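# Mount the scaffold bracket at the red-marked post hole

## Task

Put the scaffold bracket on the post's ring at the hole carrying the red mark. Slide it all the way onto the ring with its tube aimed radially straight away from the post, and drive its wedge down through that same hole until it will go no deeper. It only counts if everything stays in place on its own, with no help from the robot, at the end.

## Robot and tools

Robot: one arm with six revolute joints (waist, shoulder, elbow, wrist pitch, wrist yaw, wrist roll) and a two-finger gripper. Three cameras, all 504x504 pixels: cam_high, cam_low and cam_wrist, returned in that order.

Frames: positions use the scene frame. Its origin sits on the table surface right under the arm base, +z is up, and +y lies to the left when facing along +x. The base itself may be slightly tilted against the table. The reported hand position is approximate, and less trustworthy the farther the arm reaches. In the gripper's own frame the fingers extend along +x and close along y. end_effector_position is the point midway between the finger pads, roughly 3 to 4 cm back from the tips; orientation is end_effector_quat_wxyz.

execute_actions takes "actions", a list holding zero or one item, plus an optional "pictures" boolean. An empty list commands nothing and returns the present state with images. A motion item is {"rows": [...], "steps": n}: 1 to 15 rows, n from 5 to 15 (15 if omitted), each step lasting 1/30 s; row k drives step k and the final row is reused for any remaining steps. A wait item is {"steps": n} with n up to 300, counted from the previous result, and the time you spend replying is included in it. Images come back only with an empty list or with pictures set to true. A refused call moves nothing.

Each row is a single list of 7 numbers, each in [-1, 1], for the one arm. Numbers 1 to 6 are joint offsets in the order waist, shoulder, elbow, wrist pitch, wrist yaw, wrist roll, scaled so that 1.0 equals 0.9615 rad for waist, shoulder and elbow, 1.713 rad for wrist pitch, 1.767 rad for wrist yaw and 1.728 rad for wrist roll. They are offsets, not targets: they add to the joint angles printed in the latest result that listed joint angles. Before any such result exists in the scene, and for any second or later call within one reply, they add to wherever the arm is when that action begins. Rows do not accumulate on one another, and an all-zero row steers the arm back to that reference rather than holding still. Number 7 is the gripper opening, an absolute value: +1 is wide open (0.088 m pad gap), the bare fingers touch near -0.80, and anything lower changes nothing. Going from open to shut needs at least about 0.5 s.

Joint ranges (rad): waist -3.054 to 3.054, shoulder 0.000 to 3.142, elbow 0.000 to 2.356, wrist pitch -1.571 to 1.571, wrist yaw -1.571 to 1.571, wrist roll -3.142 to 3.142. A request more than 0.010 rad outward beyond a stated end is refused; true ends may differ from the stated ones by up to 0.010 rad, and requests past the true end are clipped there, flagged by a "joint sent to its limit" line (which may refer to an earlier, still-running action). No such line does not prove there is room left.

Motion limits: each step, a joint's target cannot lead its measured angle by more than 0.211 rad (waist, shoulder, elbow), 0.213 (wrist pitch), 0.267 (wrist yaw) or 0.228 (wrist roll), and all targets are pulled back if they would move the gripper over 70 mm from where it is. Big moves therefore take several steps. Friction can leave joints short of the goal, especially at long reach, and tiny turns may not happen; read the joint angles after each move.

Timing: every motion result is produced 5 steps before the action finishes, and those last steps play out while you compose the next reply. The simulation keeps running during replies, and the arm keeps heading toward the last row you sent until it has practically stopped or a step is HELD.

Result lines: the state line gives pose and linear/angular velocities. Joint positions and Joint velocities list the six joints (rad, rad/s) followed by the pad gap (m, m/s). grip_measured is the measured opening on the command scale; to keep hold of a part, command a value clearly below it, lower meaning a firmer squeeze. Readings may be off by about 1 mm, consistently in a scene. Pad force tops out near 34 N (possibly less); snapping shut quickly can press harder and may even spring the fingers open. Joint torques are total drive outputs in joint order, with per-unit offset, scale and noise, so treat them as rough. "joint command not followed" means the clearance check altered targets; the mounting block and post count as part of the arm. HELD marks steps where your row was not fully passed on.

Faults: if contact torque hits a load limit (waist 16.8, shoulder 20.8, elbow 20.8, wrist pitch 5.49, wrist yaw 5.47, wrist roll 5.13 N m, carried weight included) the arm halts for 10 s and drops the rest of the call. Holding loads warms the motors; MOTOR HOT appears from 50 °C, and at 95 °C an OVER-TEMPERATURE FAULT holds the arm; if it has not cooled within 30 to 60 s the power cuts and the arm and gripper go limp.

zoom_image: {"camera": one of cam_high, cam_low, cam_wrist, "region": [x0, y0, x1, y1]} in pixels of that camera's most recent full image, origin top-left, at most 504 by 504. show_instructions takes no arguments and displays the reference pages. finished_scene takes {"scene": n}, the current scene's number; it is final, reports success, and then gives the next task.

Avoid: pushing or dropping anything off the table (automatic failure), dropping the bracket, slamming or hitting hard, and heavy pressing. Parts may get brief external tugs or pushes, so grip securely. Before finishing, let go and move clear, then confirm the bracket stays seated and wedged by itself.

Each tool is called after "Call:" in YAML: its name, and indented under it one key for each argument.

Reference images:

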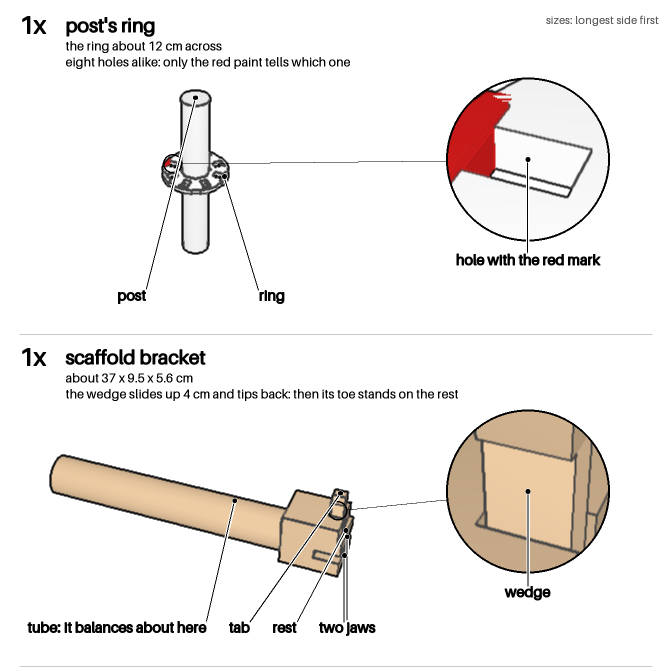

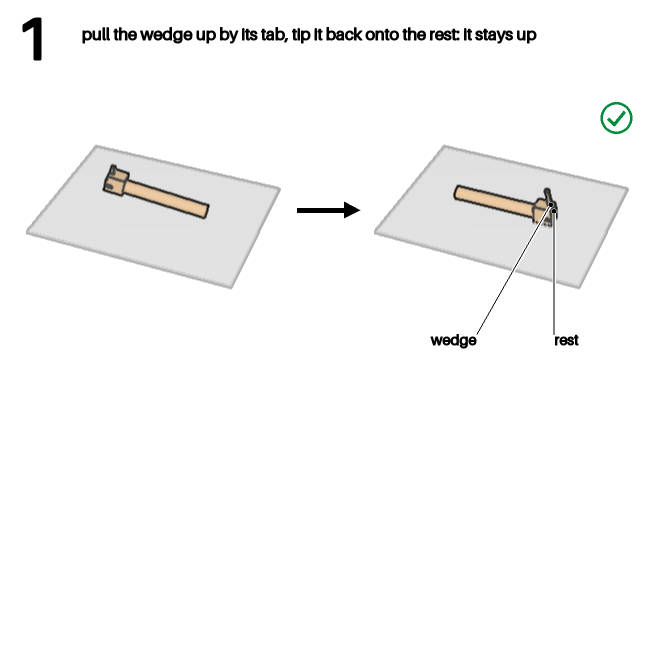

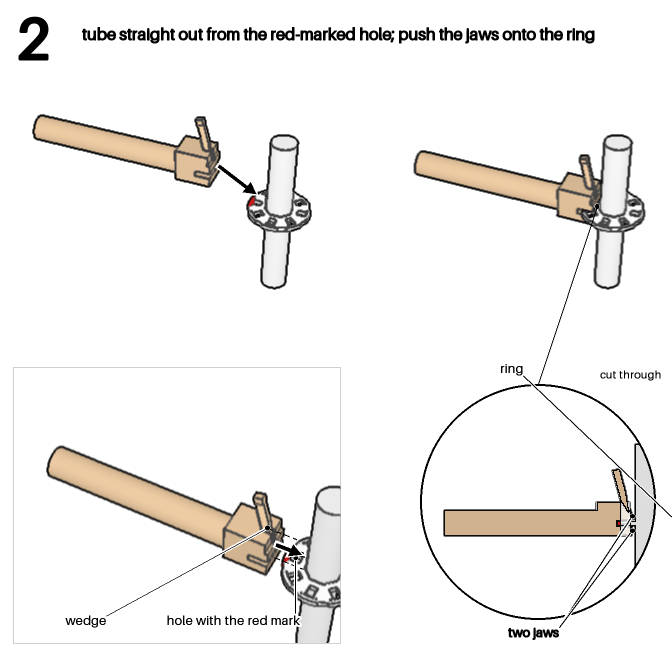

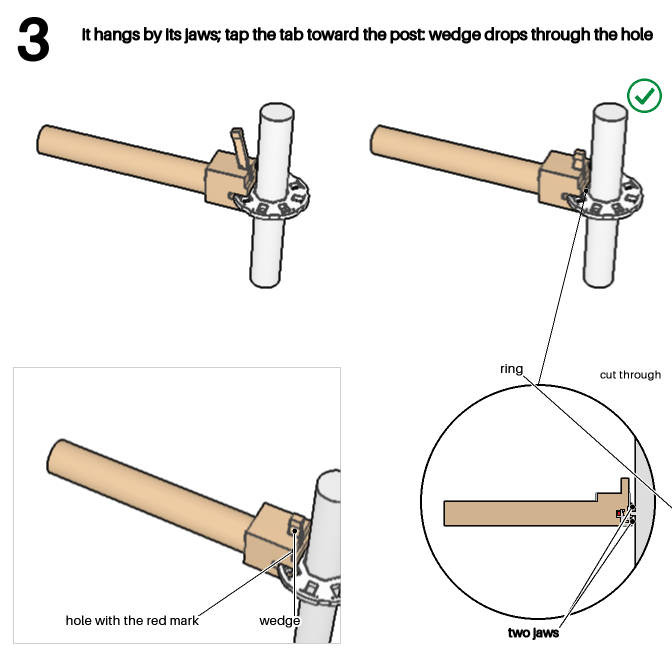

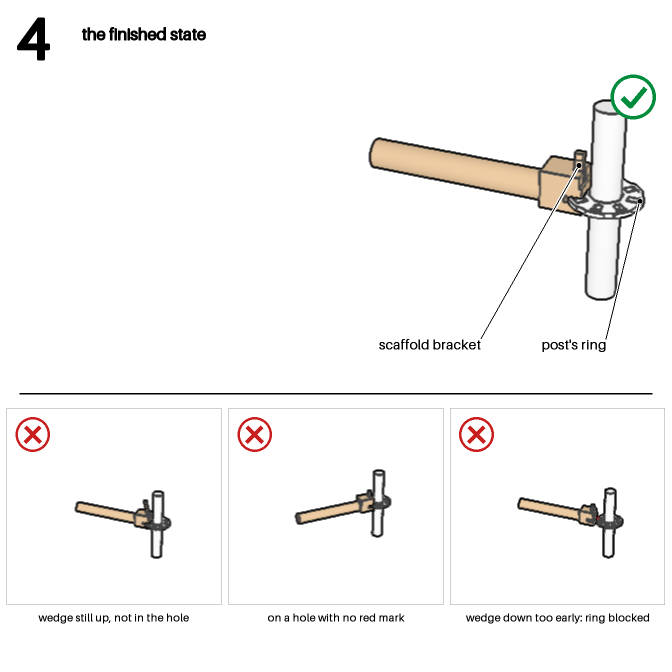

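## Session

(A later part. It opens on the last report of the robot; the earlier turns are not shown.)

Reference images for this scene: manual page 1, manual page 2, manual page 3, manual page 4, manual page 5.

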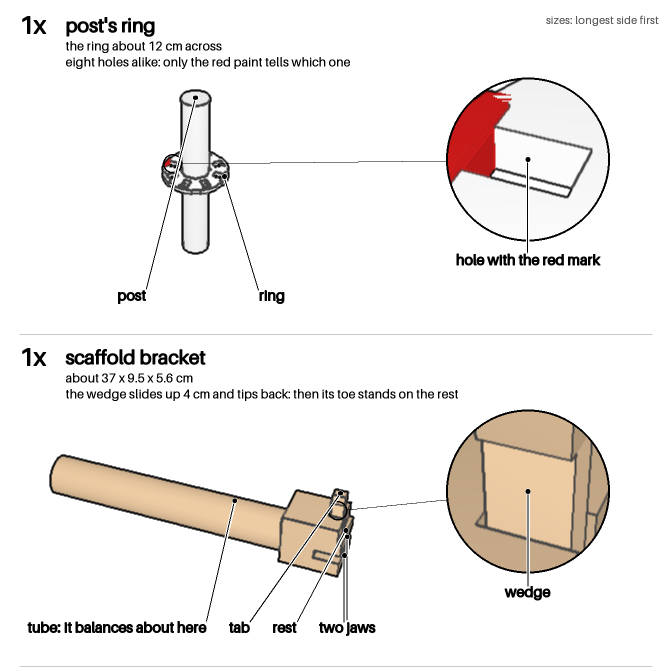

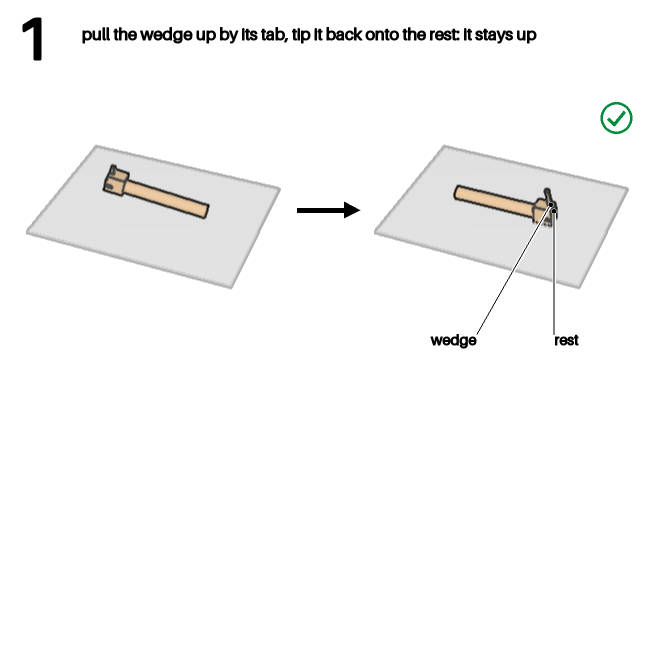

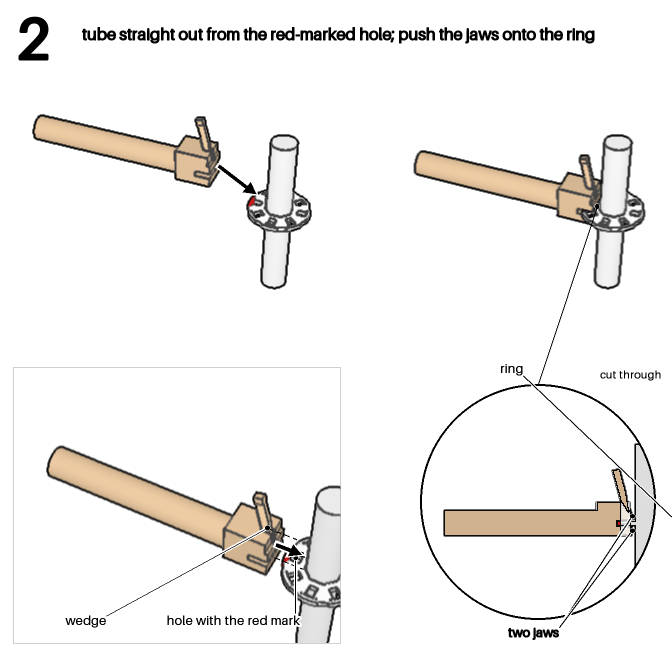

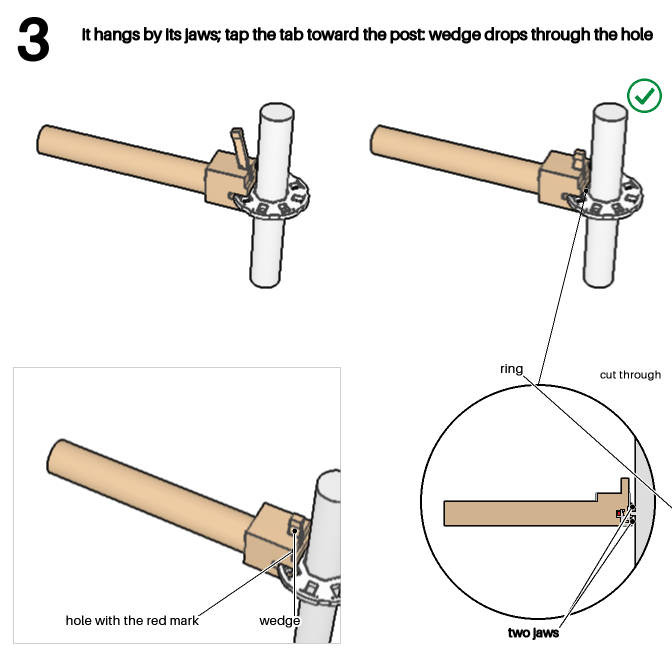

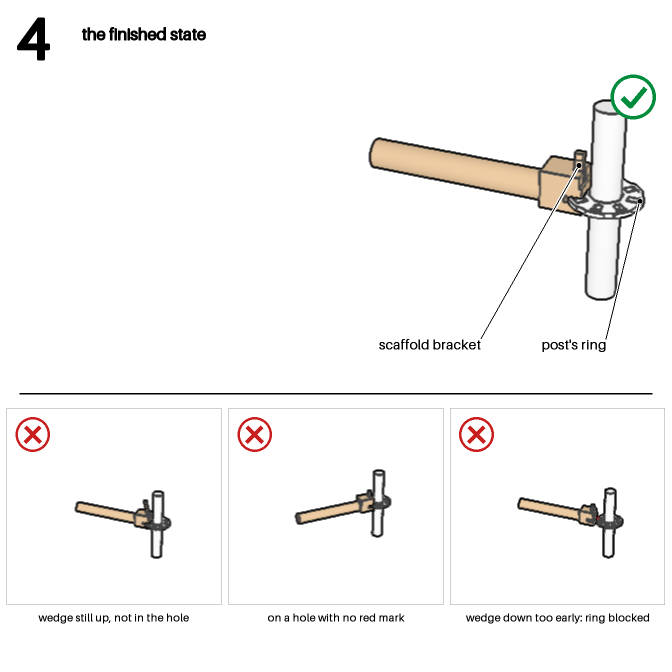

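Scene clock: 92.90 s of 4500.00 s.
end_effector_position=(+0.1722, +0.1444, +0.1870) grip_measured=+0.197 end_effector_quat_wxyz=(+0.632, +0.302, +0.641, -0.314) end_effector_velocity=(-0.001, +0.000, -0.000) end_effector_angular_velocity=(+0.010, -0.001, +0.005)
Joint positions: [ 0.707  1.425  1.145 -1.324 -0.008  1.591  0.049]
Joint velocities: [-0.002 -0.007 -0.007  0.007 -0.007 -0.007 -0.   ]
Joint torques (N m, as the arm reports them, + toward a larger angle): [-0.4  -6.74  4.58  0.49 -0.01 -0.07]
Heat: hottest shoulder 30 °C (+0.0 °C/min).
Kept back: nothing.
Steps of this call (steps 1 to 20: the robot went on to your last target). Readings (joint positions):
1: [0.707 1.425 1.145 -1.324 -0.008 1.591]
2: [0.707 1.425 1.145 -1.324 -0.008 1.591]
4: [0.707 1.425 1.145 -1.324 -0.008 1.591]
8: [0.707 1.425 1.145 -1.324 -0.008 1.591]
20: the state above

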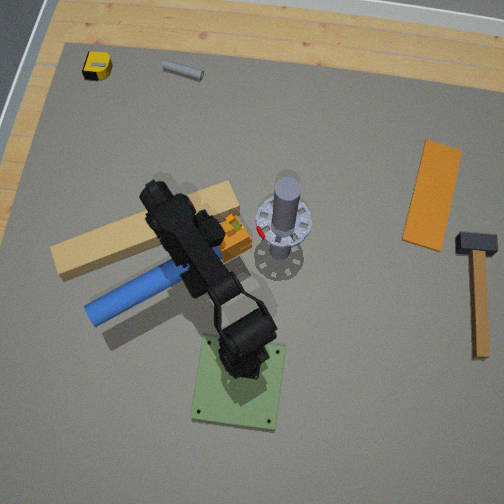

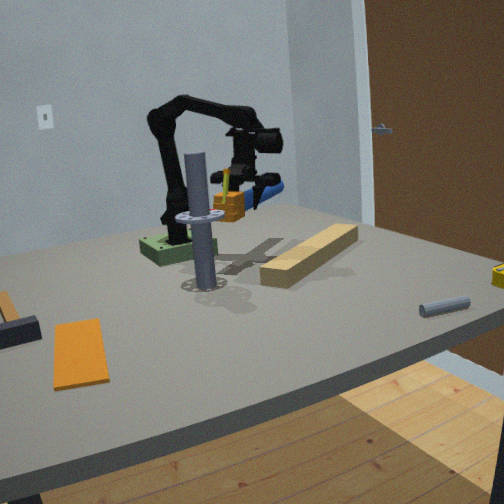

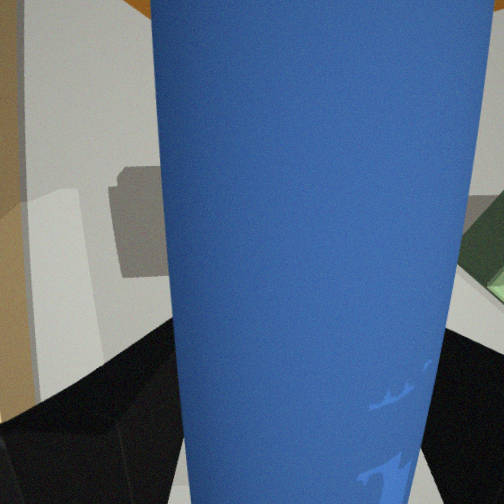

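Call:
execute_actions:
  actions:
    - {"rows":[[0,0.004,0.026,-0.014,0,0,-1]],"steps":12}

Call:
execute_actions:
  actions:
    - {"steps":8}
  pictures: true

Call:
zoom_image:
  camera: "cam_low"
  region: [150, 150, 300, 260]

Call:
zoom_image:
  camera: "cam_high"
  region: [170, 150, 330, 290]

Scene clock: 93.70 s of 4500.00 s.
end_effector_position=(+0.1704, +0.1429, +0.1883) grip_measured=+0.197 end_effector_quat_wxyz=(+0.630, +0.298, +0.643, -0.318) end_effector_velocity=(+0.002, -0.000, +0.004) end_effector_angular_velocity=(-0.010, +0.001, +0.020)
Joint positions: [ 0.707  1.426  1.151 -1.341 -0.008  1.591  0.049]
Joint velocities: [-0.002  0.012  0.027 -0.022  0.007 -0.022 -0.   ]
Joint torques (N m, as the arm reports them, + toward a larger angle): [-0.1  -4.91  6.07  0.1  -0.01 -0.02]
Heat: hottest shoulder 30 °C (+0.0 °C/min).
Steps of this call (steps 1 to 15: the robot went on to your last target; steps 16 to 17: nothing new was sent; steps 18 to 24: the first 7 steps of this action). Readings (joint positions):
18: [0.707 1.425 1.145 -1.324 -0.008 1.591]
19: [0.707 1.425 1.146 -1.329 -0.008 1.591]
21: [0.707 1.425 1.148 -1.339 -0.008 1.591]
24: the state above

Scene clock: 93.97 s of 4500.00 s.
end_effector_position=(+0.1703, +0.1428, +0.1885) grip_measured=+0.197 end_effector_quat_wxyz=(+0.630, +0.297, +0.643, -0.319) end_effector_velocity=(+0.001, +0.002, +0.001) end_effector_angular_velocity=(+0.014, -0.005, +0.005)
Joint positions: [ 0.707  1.428  1.153 -1.344 -0.008  1.591  0.049]
Joint velocities: [-0.002 -0.002  0.002  0.007 -0.007 -0.007  0.   ]
Joint torques (N m, as the arm reports them, + toward a larger angle): [-0.06 -4.98  6.08  0.16 -0.01 -0.01]
Heat: hottest shoulder 30 °C (+0.0 °C/min).
Kept back: nothing.
Steps of this call (steps 1 to 5: the last 5 steps of your previous action; steps 6 to 8: the robot went on to your last target). Readings (joint positions):
1: [0.707 1.427 1.152 -1.342 -0.008 1.591]
2: [0.707 1.427 1.152 -1.342 -0.008 1.591]
4: [0.707 1.427 1.153 -1.344 -0.008 1.591]
8: the state above

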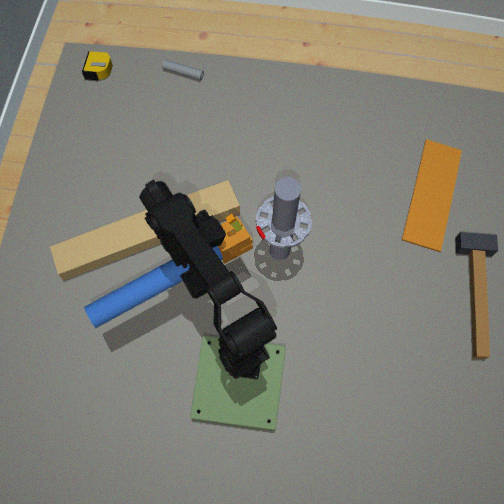

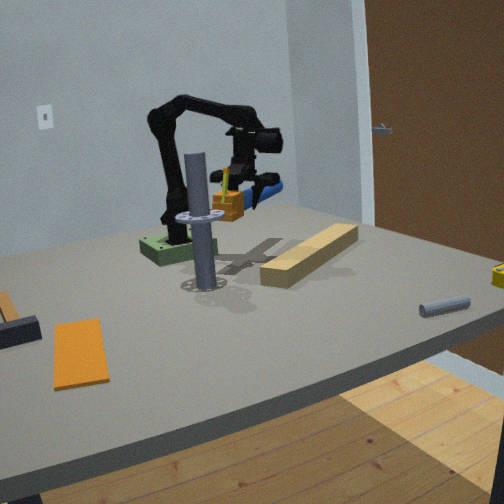

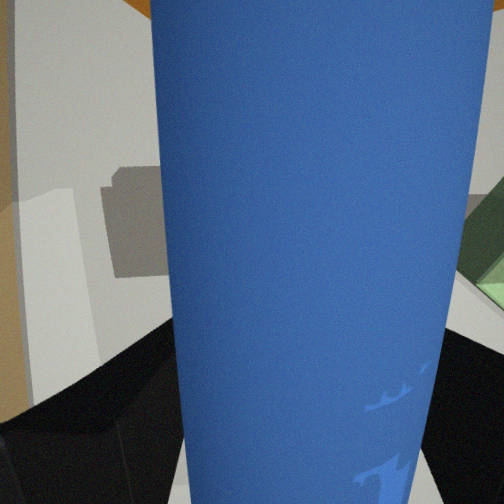

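Region (150, 150, 300, 260) of cam_low's 504x504 image, scaled by 3.360, with more detail than that image has; it fills the top 370 rows of this view, and the rest is white.

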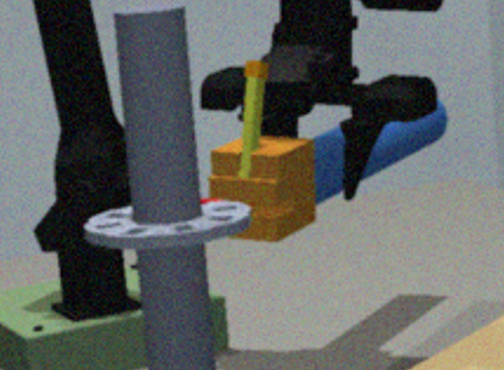

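Region (170, 150, 330, 290) of cam_high's 504x504 image, scaled by 3.150, with more detail than that image has; it fills the top 441 rows of this view, and the rest is white.

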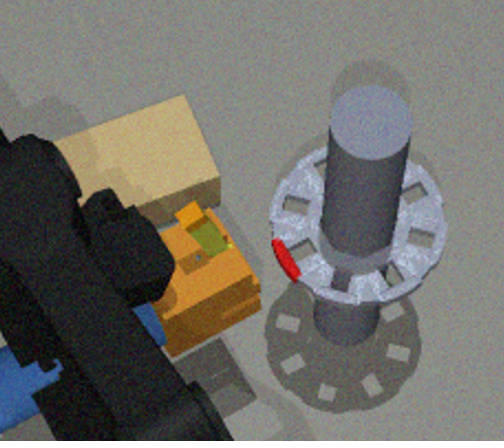

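Call:
execute_actions:
  actions:
    - {"rows":[[-0.054,-0.028,0.012,-0.006,0,-0.029,-1]],"steps":12}

Call:
execute_actions:
  actions:
    - {"steps":8}
  pictures: true

Call:
zoom_image:
  camera: "cam_low"
  region: [150, 150, 300, 260]

Call:
zoom_image:
  camera: "cam_high"
  region: [170, 150, 330, 290]

Scene clock: 95.83 s of 4500.00 s.
end_effector_position=(+0.1753, +0.1340, +0.1910) grip_measured=+0.196 end_effector_quat_wxyz=(+0.629, +0.301, +0.643, -0.317) end_effector_velocity=(+0.000, -0.007, +0.005) end_effector_angular_velocity=(+0.030, +0.000, +0.024)
Joint positions: [ 0.66   1.416  1.153 -1.35  -0.01   1.548  0.049]
Joint velocities: [-0.042 -0.032 -0.007 -0.007 -0.022 -0.066  0.   ]
Joint torques (N m, as the arm reports them, + toward a larger angle): [-0.22 -6.57  5.64  0.14  0.08 -0.09]
Heat: hottest shoulder 30 °C (+0.0 °C/min).
Steps of this call (steps 1 to 15: the robot went on to your last target; steps 16 to 49: nothing new was sent; steps 50 to 56: the first 7 steps of this action). Readings (joint positions):
50: [0.703 1.427 1.153 -1.345 -0.010 1.581]
51: [0.692 1.426 1.153 -1.346 -0.011 1.569]
53: [0.672 1.421 1.153 -1.349 -0.010 1.557]
56: the state above

Scene clock: 96.10 s of 4500.00 s.
end_effector_position=(+0.1754, +0.1335, +0.1913) grip_measured=+0.196 end_effector_quat_wxyz=(+0.630, +0.300, +0.643, -0.316) end_effector_velocity=(-0.005, -0.004, -0.001) end_effector_angular_velocity=(-0.010, +0.026, -0.000)
Joint positions: [ 0.659  1.414  1.153 -1.35  -0.01   1.543  0.049]
Joint velocities: [-0.007 -0.002 -0.007 -0.022 -0.007 -0.007  0.   ]
Joint torques (N m, as the arm reports them, + toward a larger angle): [-0.34 -6.61  5.59  0.15  0.08 -0.08]
Heat: hottest shoulder 30 °C (+0.0 °C/min).
Kept back: nothing.
Steps of this call (steps 1 to 5: the last 5 steps of your previous action; steps 6 to 8: the robot went on to your last target). Readings (joint positions):
1: [0.660 1.415 1.153 -1.350 -0.010 1.547]
2: [0.659 1.415 1.153 -1.350 -0.010 1.545]
4: [0.659 1.415 1.153 -1.350 -0.010 1.544]
8: the state above

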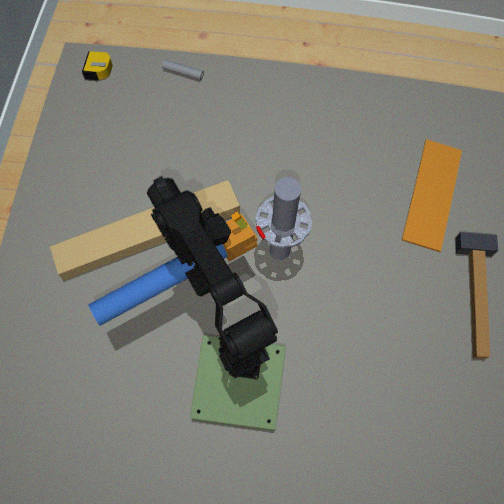

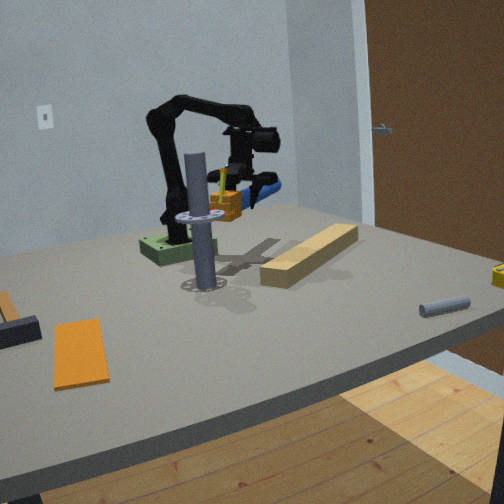

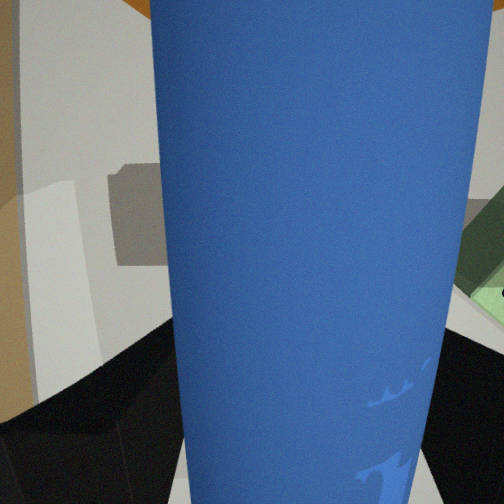

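Region (150, 150, 300, 260) of cam_low's 504x504 image, scaled by 3.360, with more detail than that image has; it fills the top 370 rows of this view, and the rest is white.

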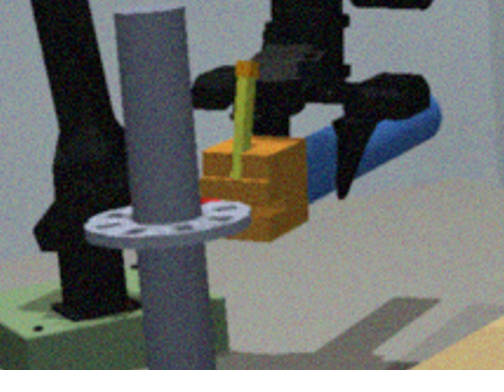

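Region (170, 150, 330, 290) of cam_high's 504x504 image, scaled by 3.150, with more detail than that image has; it fills the top 441 rows of this view, and the rest is white.

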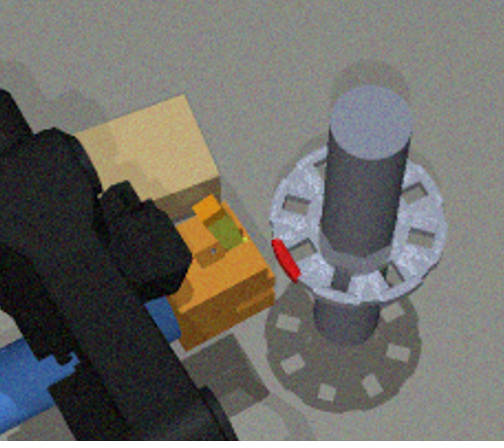

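Call:
execute_actions:
  actions:
    - {"rows":[[-0.058,-0.042,-0.040,-0.003,0,-0.031,-1]],"steps":12}

Call:
execute_actions:
  actions:
    - {"steps":8}
  pictures: true

Call:
zoom_image:
  camera: "cam_low"
  region: [150, 150, 300, 260]

Call:
zoom_image:
  camera: "cam_high"
  region: [170, 150, 330, 290]

Scene clock: 98.50 s of 4500.00 s.
end_effector_position=(+0.1737, +0.1192, +0.1878) grip_measured=+0.196 end_effector_quat_wxyz=(+0.625, +0.298, +0.646, -0.321) end_effector_velocity=(-0.010, -0.013, -0.008) end_effector_angular_velocity=(-0.019, +0.048, +0.034)
Joint positions: [ 0.608  1.389  1.118 -1.355 -0.012  1.497  0.049]
Joint velocities: [-0.032 -0.017 -0.046 -0.022 -0.007 -0.066 -0.   ]
Joint torques (N m, as the arm reports them, + toward a larger angle): [-0.27 -6.35  4.74  0.37  0.06 -0.08]
Heat: hottest shoulder 30 °C (+0.0 °C/min).
Steps of this call (steps 1 to 15: the robot went on to your last target; steps 16 to 65: nothing new was sent; steps 66 to 72: the first 7 steps of this action). Readings (joint positions):
66: [0.653 1.411 1.150 -1.350 -0.012 1.532]
67: [0.641 1.405 1.142 -1.349 -0.012 1.518]
69: [0.619 1.394 1.128 -1.355 -0.012 1.507]
72: the state above

Scene clock: 98.77 s of 4500.00 s.
end_effector_position=(+0.1734, +0.1184, +0.1875) grip_measured=+0.196 end_effector_quat_wxyz=(+0.626, +0.297, +0.646, -0.320) end_effector_velocity=(+0.000, -0.001, -0.000) end_effector_angular_velocity=(+0.011, -0.002, +0.014)
Joint positions: [ 0.606  1.387  1.116 -1.355 -0.012  1.492  0.049]
Joint velocities: [-0.007 -0.007 -0.007  0.007 -0.007 -0.022  0.   ]
Joint torques (N m, as the arm reports them, + toward a larger angle): [-0.45 -6.3   4.56  0.36  0.06 -0.06]
Heat: hottest shoulder 30 °C (+0.0 °C/min).
Kept back: nothing.
Steps of this call (steps 1 to 5: the last 5 steps of your previous action; steps 6 to 8: the robot went on to your last target). Readings (joint positions):
1: [0.607 1.389 1.117 -1.355 -0.012 1.495]
2: [0.607 1.389 1.116 -1.355 -0.012 1.494]
4: [0.607 1.388 1.116 -1.355 -0.012 1.493]
8: the state above

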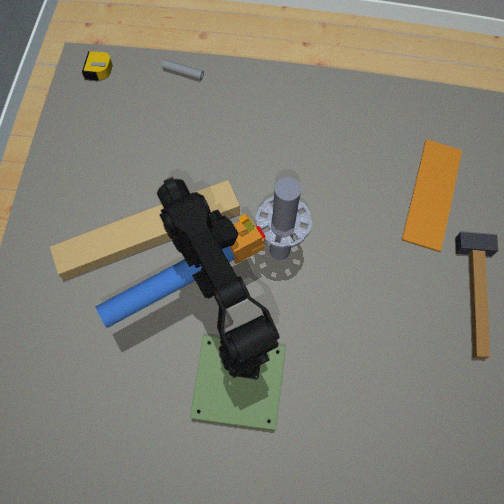

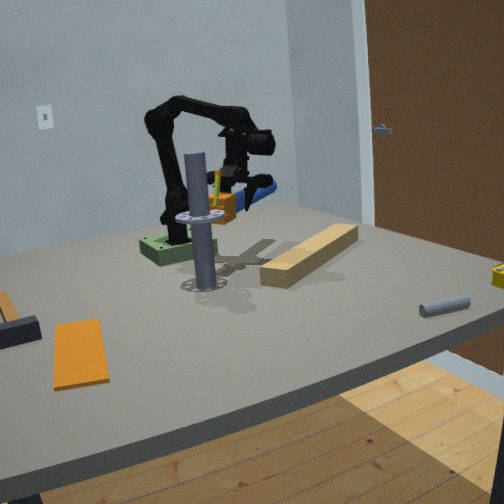

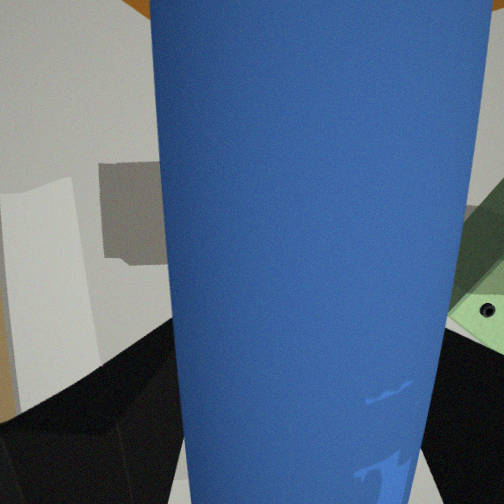

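Region (150, 150, 300, 260) of cam_low's 504x504 image, scaled by 3.360, with more detail than that image has; it fills the top 370 rows of this view, and the rest is white.

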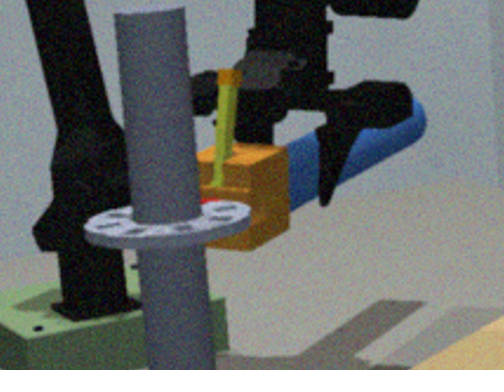

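Region (170, 150, 330, 290) of cam_high's 504x504 image, scaled by 3.150, with more detail than that image has; it fills the top 441 rows of this view, and the rest is white.

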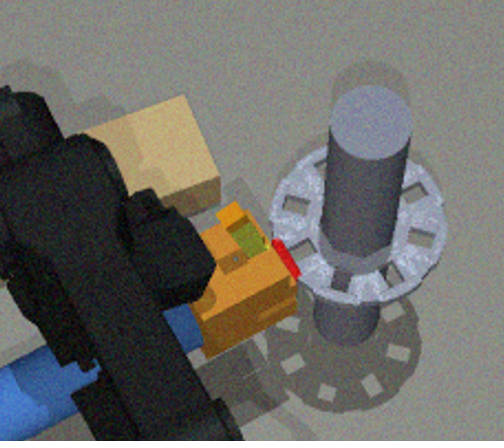

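Call:
execute_actions:
  actions:
    - {"rows":[[-0.003,-0.062,-0.027,0.014,0,0,-1]],"steps":12}

Call:
execute_actions:
  actions:
    - {"steps":8}
  pictures: true

Call:
zoom_image:
  camera: "cam_low"
  region: [150, 150, 300, 260]

Call:
zoom_image:
  camera: "cam_high"
  region: [170, 150, 330, 290]

Scene clock: 101.03 s of 4500.00 s.
end_effector_position=(+0.1713, +0.1169, +0.1903) grip_measured=+0.196 end_effector_quat_wxyz=(+0.633, +0.310, +0.639, -0.308) end_effector_velocity=(+0.005, +0.004, +0.005) end_effector_angular_velocity=(+0.051, -0.063, +0.005)
Joint positions: [ 0.606  1.342  1.093 -1.336 -0.012  1.492  0.049]
Joint velocities: [-0.002 -0.042 -0.012  0.051 -0.007 -0.007 -0.   ]
Joint torques (N m, as the arm reports them, + toward a larger angle): [-0.33 -5.78  4.46  0.62 -0.02 -0.01]
Heat: hottest shoulder 30 °C (+0.0 °C/min).
Steps of this call (steps 1 to 15: the robot went on to your last target; steps 16 to 61: nothing new was sent; steps 62 to 68: the first 7 steps of this action). Readings (joint positions):
62: [0.606 1.381 1.111 -1.350 -0.012 1.492]
63: [0.606 1.372 1.104 -1.342 -0.012 1.492]
65: [0.606 1.354 1.095 -1.342 -0.012 1.492]
68: the state above

Scene clock: 101.30 s of 4500.00 s.
end_effector_position=(+0.1711, +0.1168, +0.1898) grip_measured=+0.196 end_effector_quat_wxyz=(+0.633, +0.310, +0.639, -0.307) end_effector_velocity=(+0.001, +0.000, +0.001) end_effector_angular_velocity=(+0.013, -0.006, -0.015)
Joint positions: [ 0.606  1.341  1.09  -1.334 -0.012  1.492  0.049]
Joint velocities: [-0.007 -0.007 -0.002  0.007 -0.007  0.007 -0.   ]
Joint torques (N m, as the arm reports them, + toward a larger angle): [-0.32 -5.99  4.62  0.66 -0.01  0.  ]
Heat: hottest shoulder 30 °C (+0.0 °C/min).
Kept back: nothing.
Steps of this call (steps 1 to 5: the last 5 steps of your previous action; steps 6 to 8: the robot went on to your last target). Readings (joint positions):
1: [0.606 1.342 1.092 -1.335 -0.012 1.492]
2: [0.606 1.342 1.092 -1.334 -0.012 1.492]
4: [0.606 1.341 1.090 -1.334 -0.012 1.492]
8: the state above

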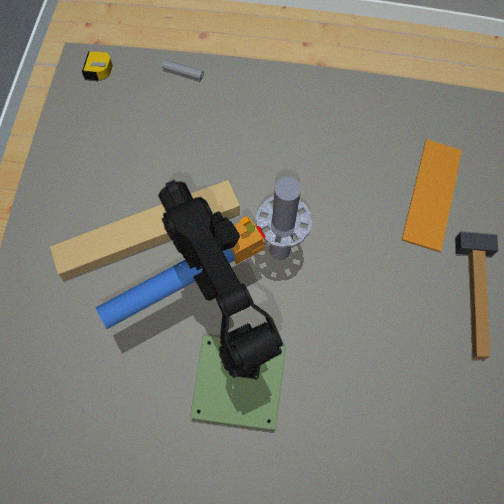

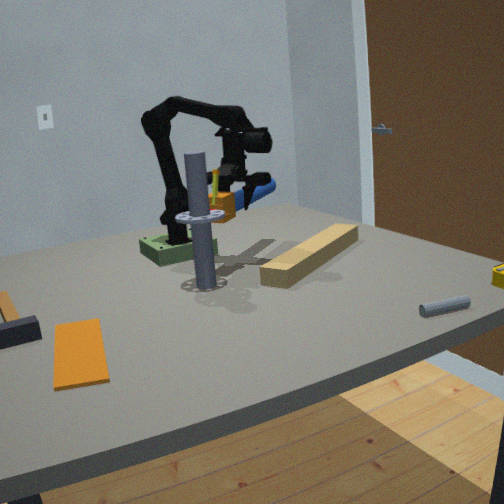

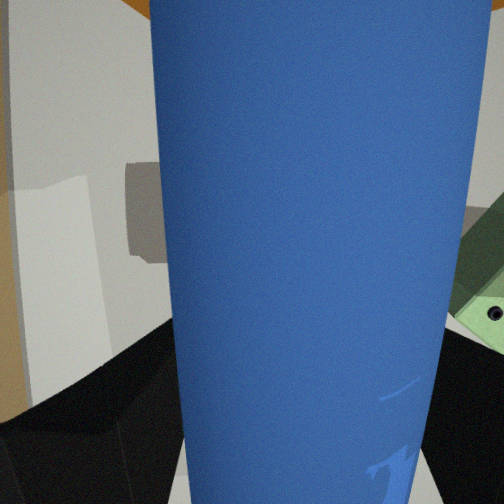

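Region (150, 150, 300, 260) of cam_low's 504x504 image, scaled by 3.360, with more detail than that image has; it fills the top 370 rows of this view, and the rest is white.

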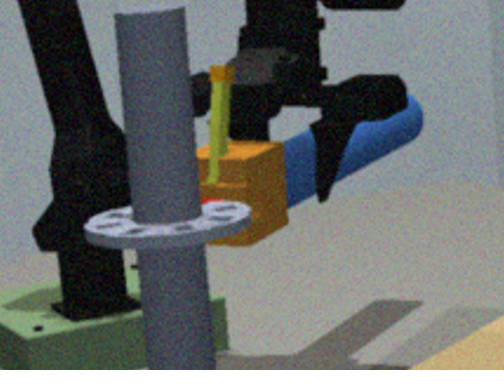

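Region (170, 150, 330, 290) of cam_high's 504x504 image, scaled by 3.150, with more detail than that image has; it fills the top 441 rows of this view, and the rest is white.

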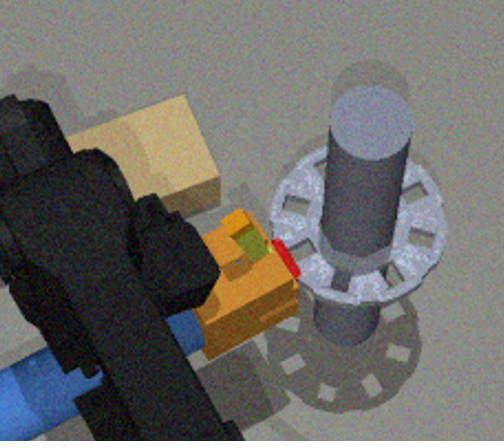

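Call:
execute_actions:
  actions:
    - {"rows":[[-0.078,0.008,0.02,-0.004,0,-0.043,-1]],"steps":15}

Call:
execute_actions:
  actions:
    - {"steps":8}
  pictures: true

Call:
zoom_image:
  camera: "cam_low"
  region: [150, 150, 300, 260]

Call:
zoom_image:
  camera: "cam_high"
  region: [170, 150, 330, 290]

Scene clock: 101.97 s of 4500.00 s.
end_effector_position=(+0.1707, +0.1141, +0.1900) grip_measured=+0.195 end_effector_quat_wxyz=(+0.621, +0.308, +0.657, -0.295) end_effector_velocity=(-0.003, -0.002, -0.001) end_effector_angular_velocity=(+0.006, +0.033, +0.019)
Joint positions: [ 0.564  1.343  1.092 -1.345 -0.055  1.429  0.049]
Joint velocities: [-0.017  0.007  0.002 -0.022 -0.022 -0.037 -0.   ]
Joint torques (N m, as the arm reports them, + toward a larger angle): [-3.23 -3.92  6.21  0.82  1.82 -0.28]
Heat: hottest shoulder 30 °C (+0.0 °C/min).
Steps of this call (steps 1 to 10: the robot went on to your last target; steps 11 to 20: the first 10 steps of this action). Readings (joint positions):
11: [0.598 1.340 1.090 -1.334 -0.015 1.478]
12: [0.585 1.341 1.090 -1.336 -0.030 1.462]
14: [0.572 1.341 1.091 -1.340 -0.046 1.445]
18: [0.566 1.343 1.092 -1.344 -0.054 1.431]
20: the state above

Scene clock: 102.23 s of 4500.00 s.
end_effector_position=(+0.1706, +0.1140, +0.1900) grip_measured=+0.195 end_effector_quat_wxyz=(+0.621, +0.308, +0.658, -0.295) end_effector_velocity=(-0.001, -0.003, -0.000) end_effector_angular_velocity=(-0.010, +0.002, +0.005)
Joint positions: [ 0.563  1.344  1.092 -1.346 -0.057  1.427  0.049]
Joint velocities: [-0.002 -0.002 -0.002 -0.007  0.007 -0.007 -0.   ]
Joint torques (N m, as the arm reports them, + toward a larger angle): [-3.32 -3.89  6.19  0.83  1.87 -0.29]
Heat: hottest shoulder 30 °C (+0.0 °C/min).
Kept back: nothing.
Steps of this call (steps 1 to 5: the last 5 steps of your previous action; steps 6 to 8: the robot went on to your last target). Readings (joint positions):
1: [0.564 1.343 1.092 -1.345 -0.055 1.428]
2: [0.564 1.344 1.092 -1.345 -0.056 1.428]
4: [0.564 1.344 1.092 -1.345 -0.056 1.427]
8: the state above

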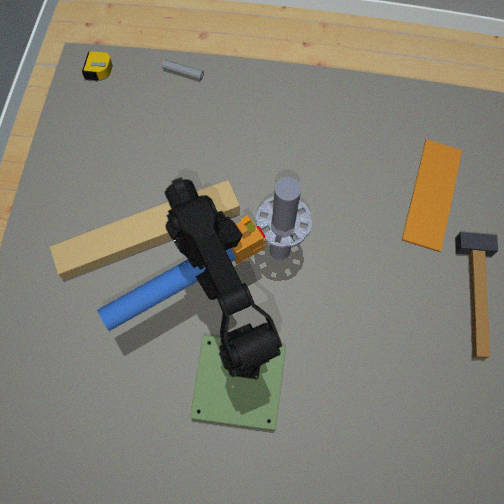

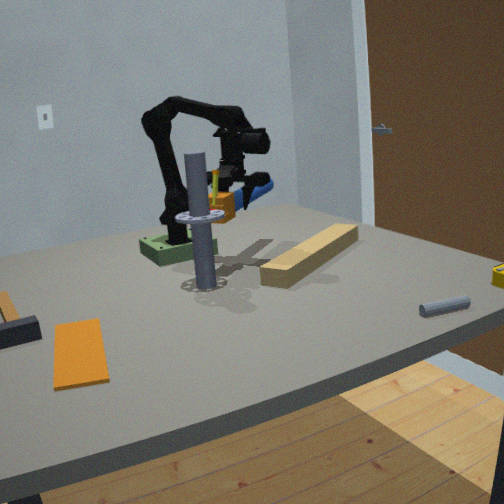

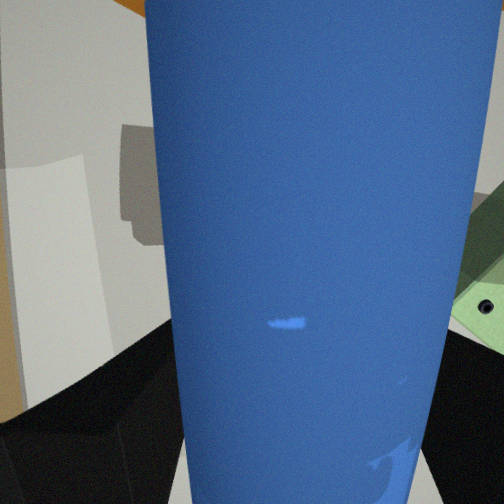

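Region (150, 150, 300, 260) of cam_low's 504x504 image, scaled by 3.360, with more detail than that image has; it fills the top 370 rows of this view, and the rest is white.

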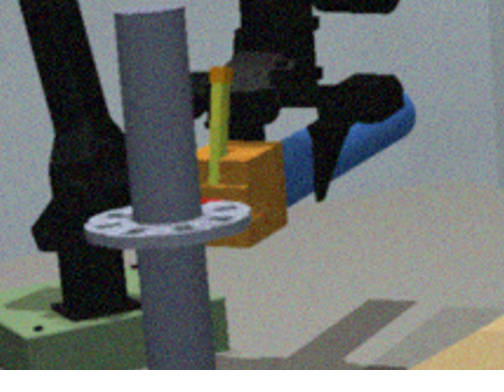

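Region (170, 150, 330, 290) of cam_high's 504x504 image, scaled by 3.150, with more detail than that image has; it fills the top 441 rows of this view, and the rest is white.

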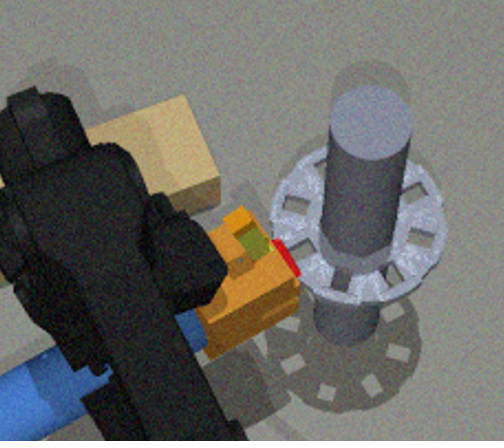

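Call:
execute_actions:
  actions:
    - {"rows":[[0.1,0,0,0,0.028,0.068,-1],[0.1,0,0,0,0.028,0.068,-1],[0.1,0,0,0,0.028,0.068,-1],[0.1,0,0,0,0.028,0.068,-1],[0.1,-0.012,0.042,-0.015,0.028,0.068,-1]],"steps":15}

Call:
execute_actions:
  actions:
    - {"steps":8}
  pictures: true

Call:
zoom_image:
  camera: "cam_low"
  region: [150, 150, 300, 260]

Call:
zoom_image:
  camera: "cam_high"
  region: [170, 150, 330, 290]

Scene clock: 104.10 s of 4500.00 s.
end_effector_position=(+0.1644, +0.1236, +0.1947) grip_measured=+0.195 end_effector_quat_wxyz=(+0.633, +0.305, +0.640, -0.311) end_effector_velocity=(+0.003, +0.011, +0.018) end_effector_angular_velocity=(+0.035, -0.037, -0.024)
Joint positions: [ 0.653  1.344  1.112 -1.363 -0.008  1.537  0.049]
Joint velocities: [ 0.027 -0.007  0.066 -0.022 -0.007  0.051 -0.   ]
Joint torques (N m, as the arm reports them, + toward a larger angle): [ 0.27 -5.75  6.01  0.1   0.05  0.05]
Heat: hottest shoulder 30 °C (+0.0 °C/min).
Steps of this call (steps 1 to 15: the robot went on to your last target; steps 16 to 46: nothing new was sent; steps 47 to 56: the first 10 steps of this action). Readings (joint positions):
47: [0.574 1.345 1.092 -1.344 -0.043 1.444]
48: [0.595 1.345 1.092 -1.343 -0.017 1.473]
50: [0.626 1.346 1.092 -1.343 -0.008 1.507]
54: [0.650 1.345 1.106 -1.362 -0.008 1.532]
56: the state above

Scene clock: 104.37 s of 4500.00 s.
end_effector_position=(+0.1638, +0.1238, +0.1955) grip_measured=+0.195 end_effector_quat_wxyz=(+0.633, +0.305, +0.640, -0.312) end_effector_velocity=(-0.001, -0.000, +0.001) end_effector_angular_velocity=(+0.005, +0.006, +0.005)
Joint positions: [ 0.656  1.344  1.115 -1.368 -0.008  1.542  0.049]
Joint velocities: [-0.002 -0.002  0.002 -0.007 -0.007 -0.007 -0.   ]
Joint torques (N m, as the arm reports them, + toward a larger angle): [ 0.23 -5.91  6.08  0.22  0.03  0.04]
Heat: hottest shoulder 30 °C (+0.0 °C/min).
Kept back: nothing.
Steps of this call (steps 1 to 5: the last 5 steps of your previous action; steps 6 to 8: the robot went on to your last target). Readings (joint positions):
1: [0.654 1.344 1.113 -1.364 -0.008 1.539]
2: [0.655 1.344 1.114 -1.366 -0.008 1.539]
4: [0.656 1.344 1.115 -1.367 -0.008 1.540]
8: the state above

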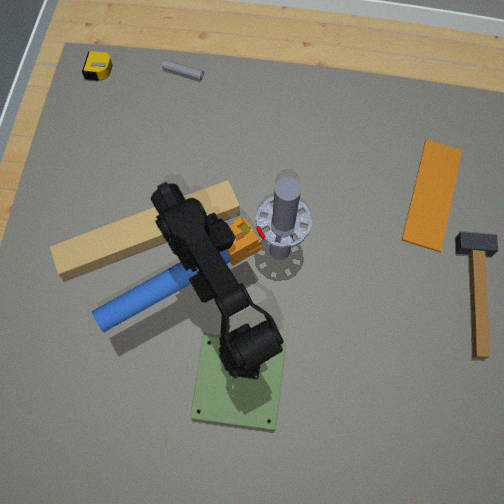

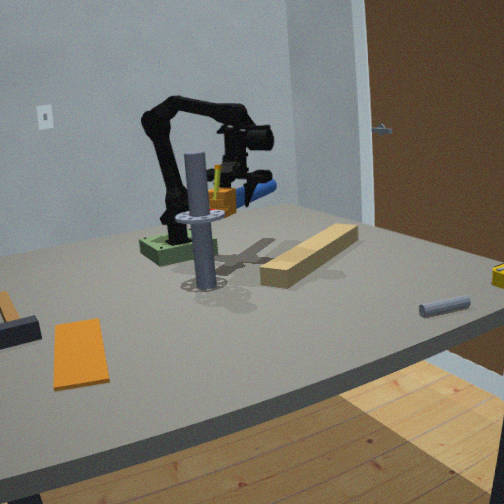

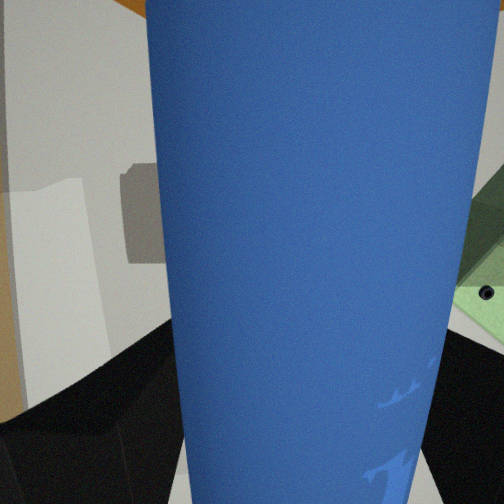

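Region (150, 150, 300, 260) of cam_low's 504x504 image, scaled by 3.360, with more detail than that image has; it fills the top 370 rows of this view, and the rest is white.

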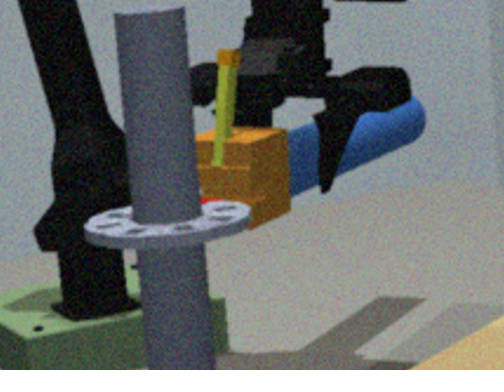

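Region (170, 150, 330, 290) of cam_high's 504x504 image, scaled by 3.150, with more detail than that image has; it fills the top 441 rows of this view, and the rest is white.

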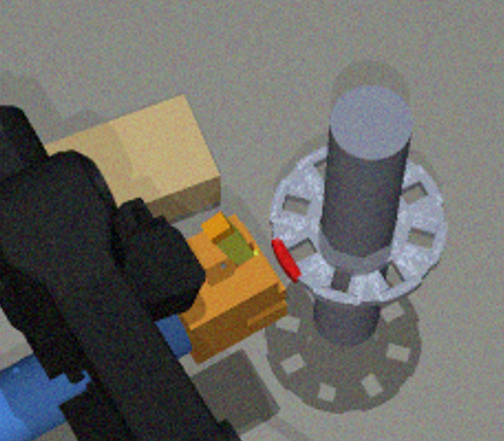

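Call:
zoom_image:
  camera: "cam_low"
  region: [195, 185, 245, 225]

Region (195, 185, 245, 225) of cam_low's 504x504 image, scaled by 10.080, with more detail than that image has; it fills the top 403 rows of this view, and the rest is white.

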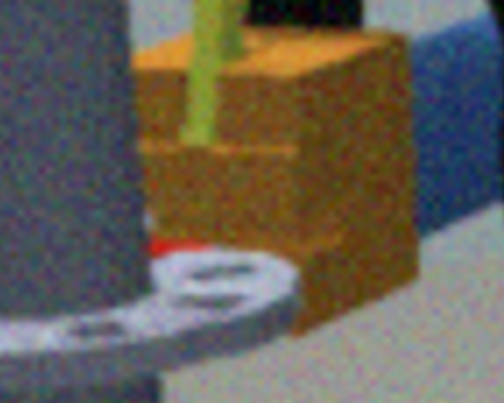

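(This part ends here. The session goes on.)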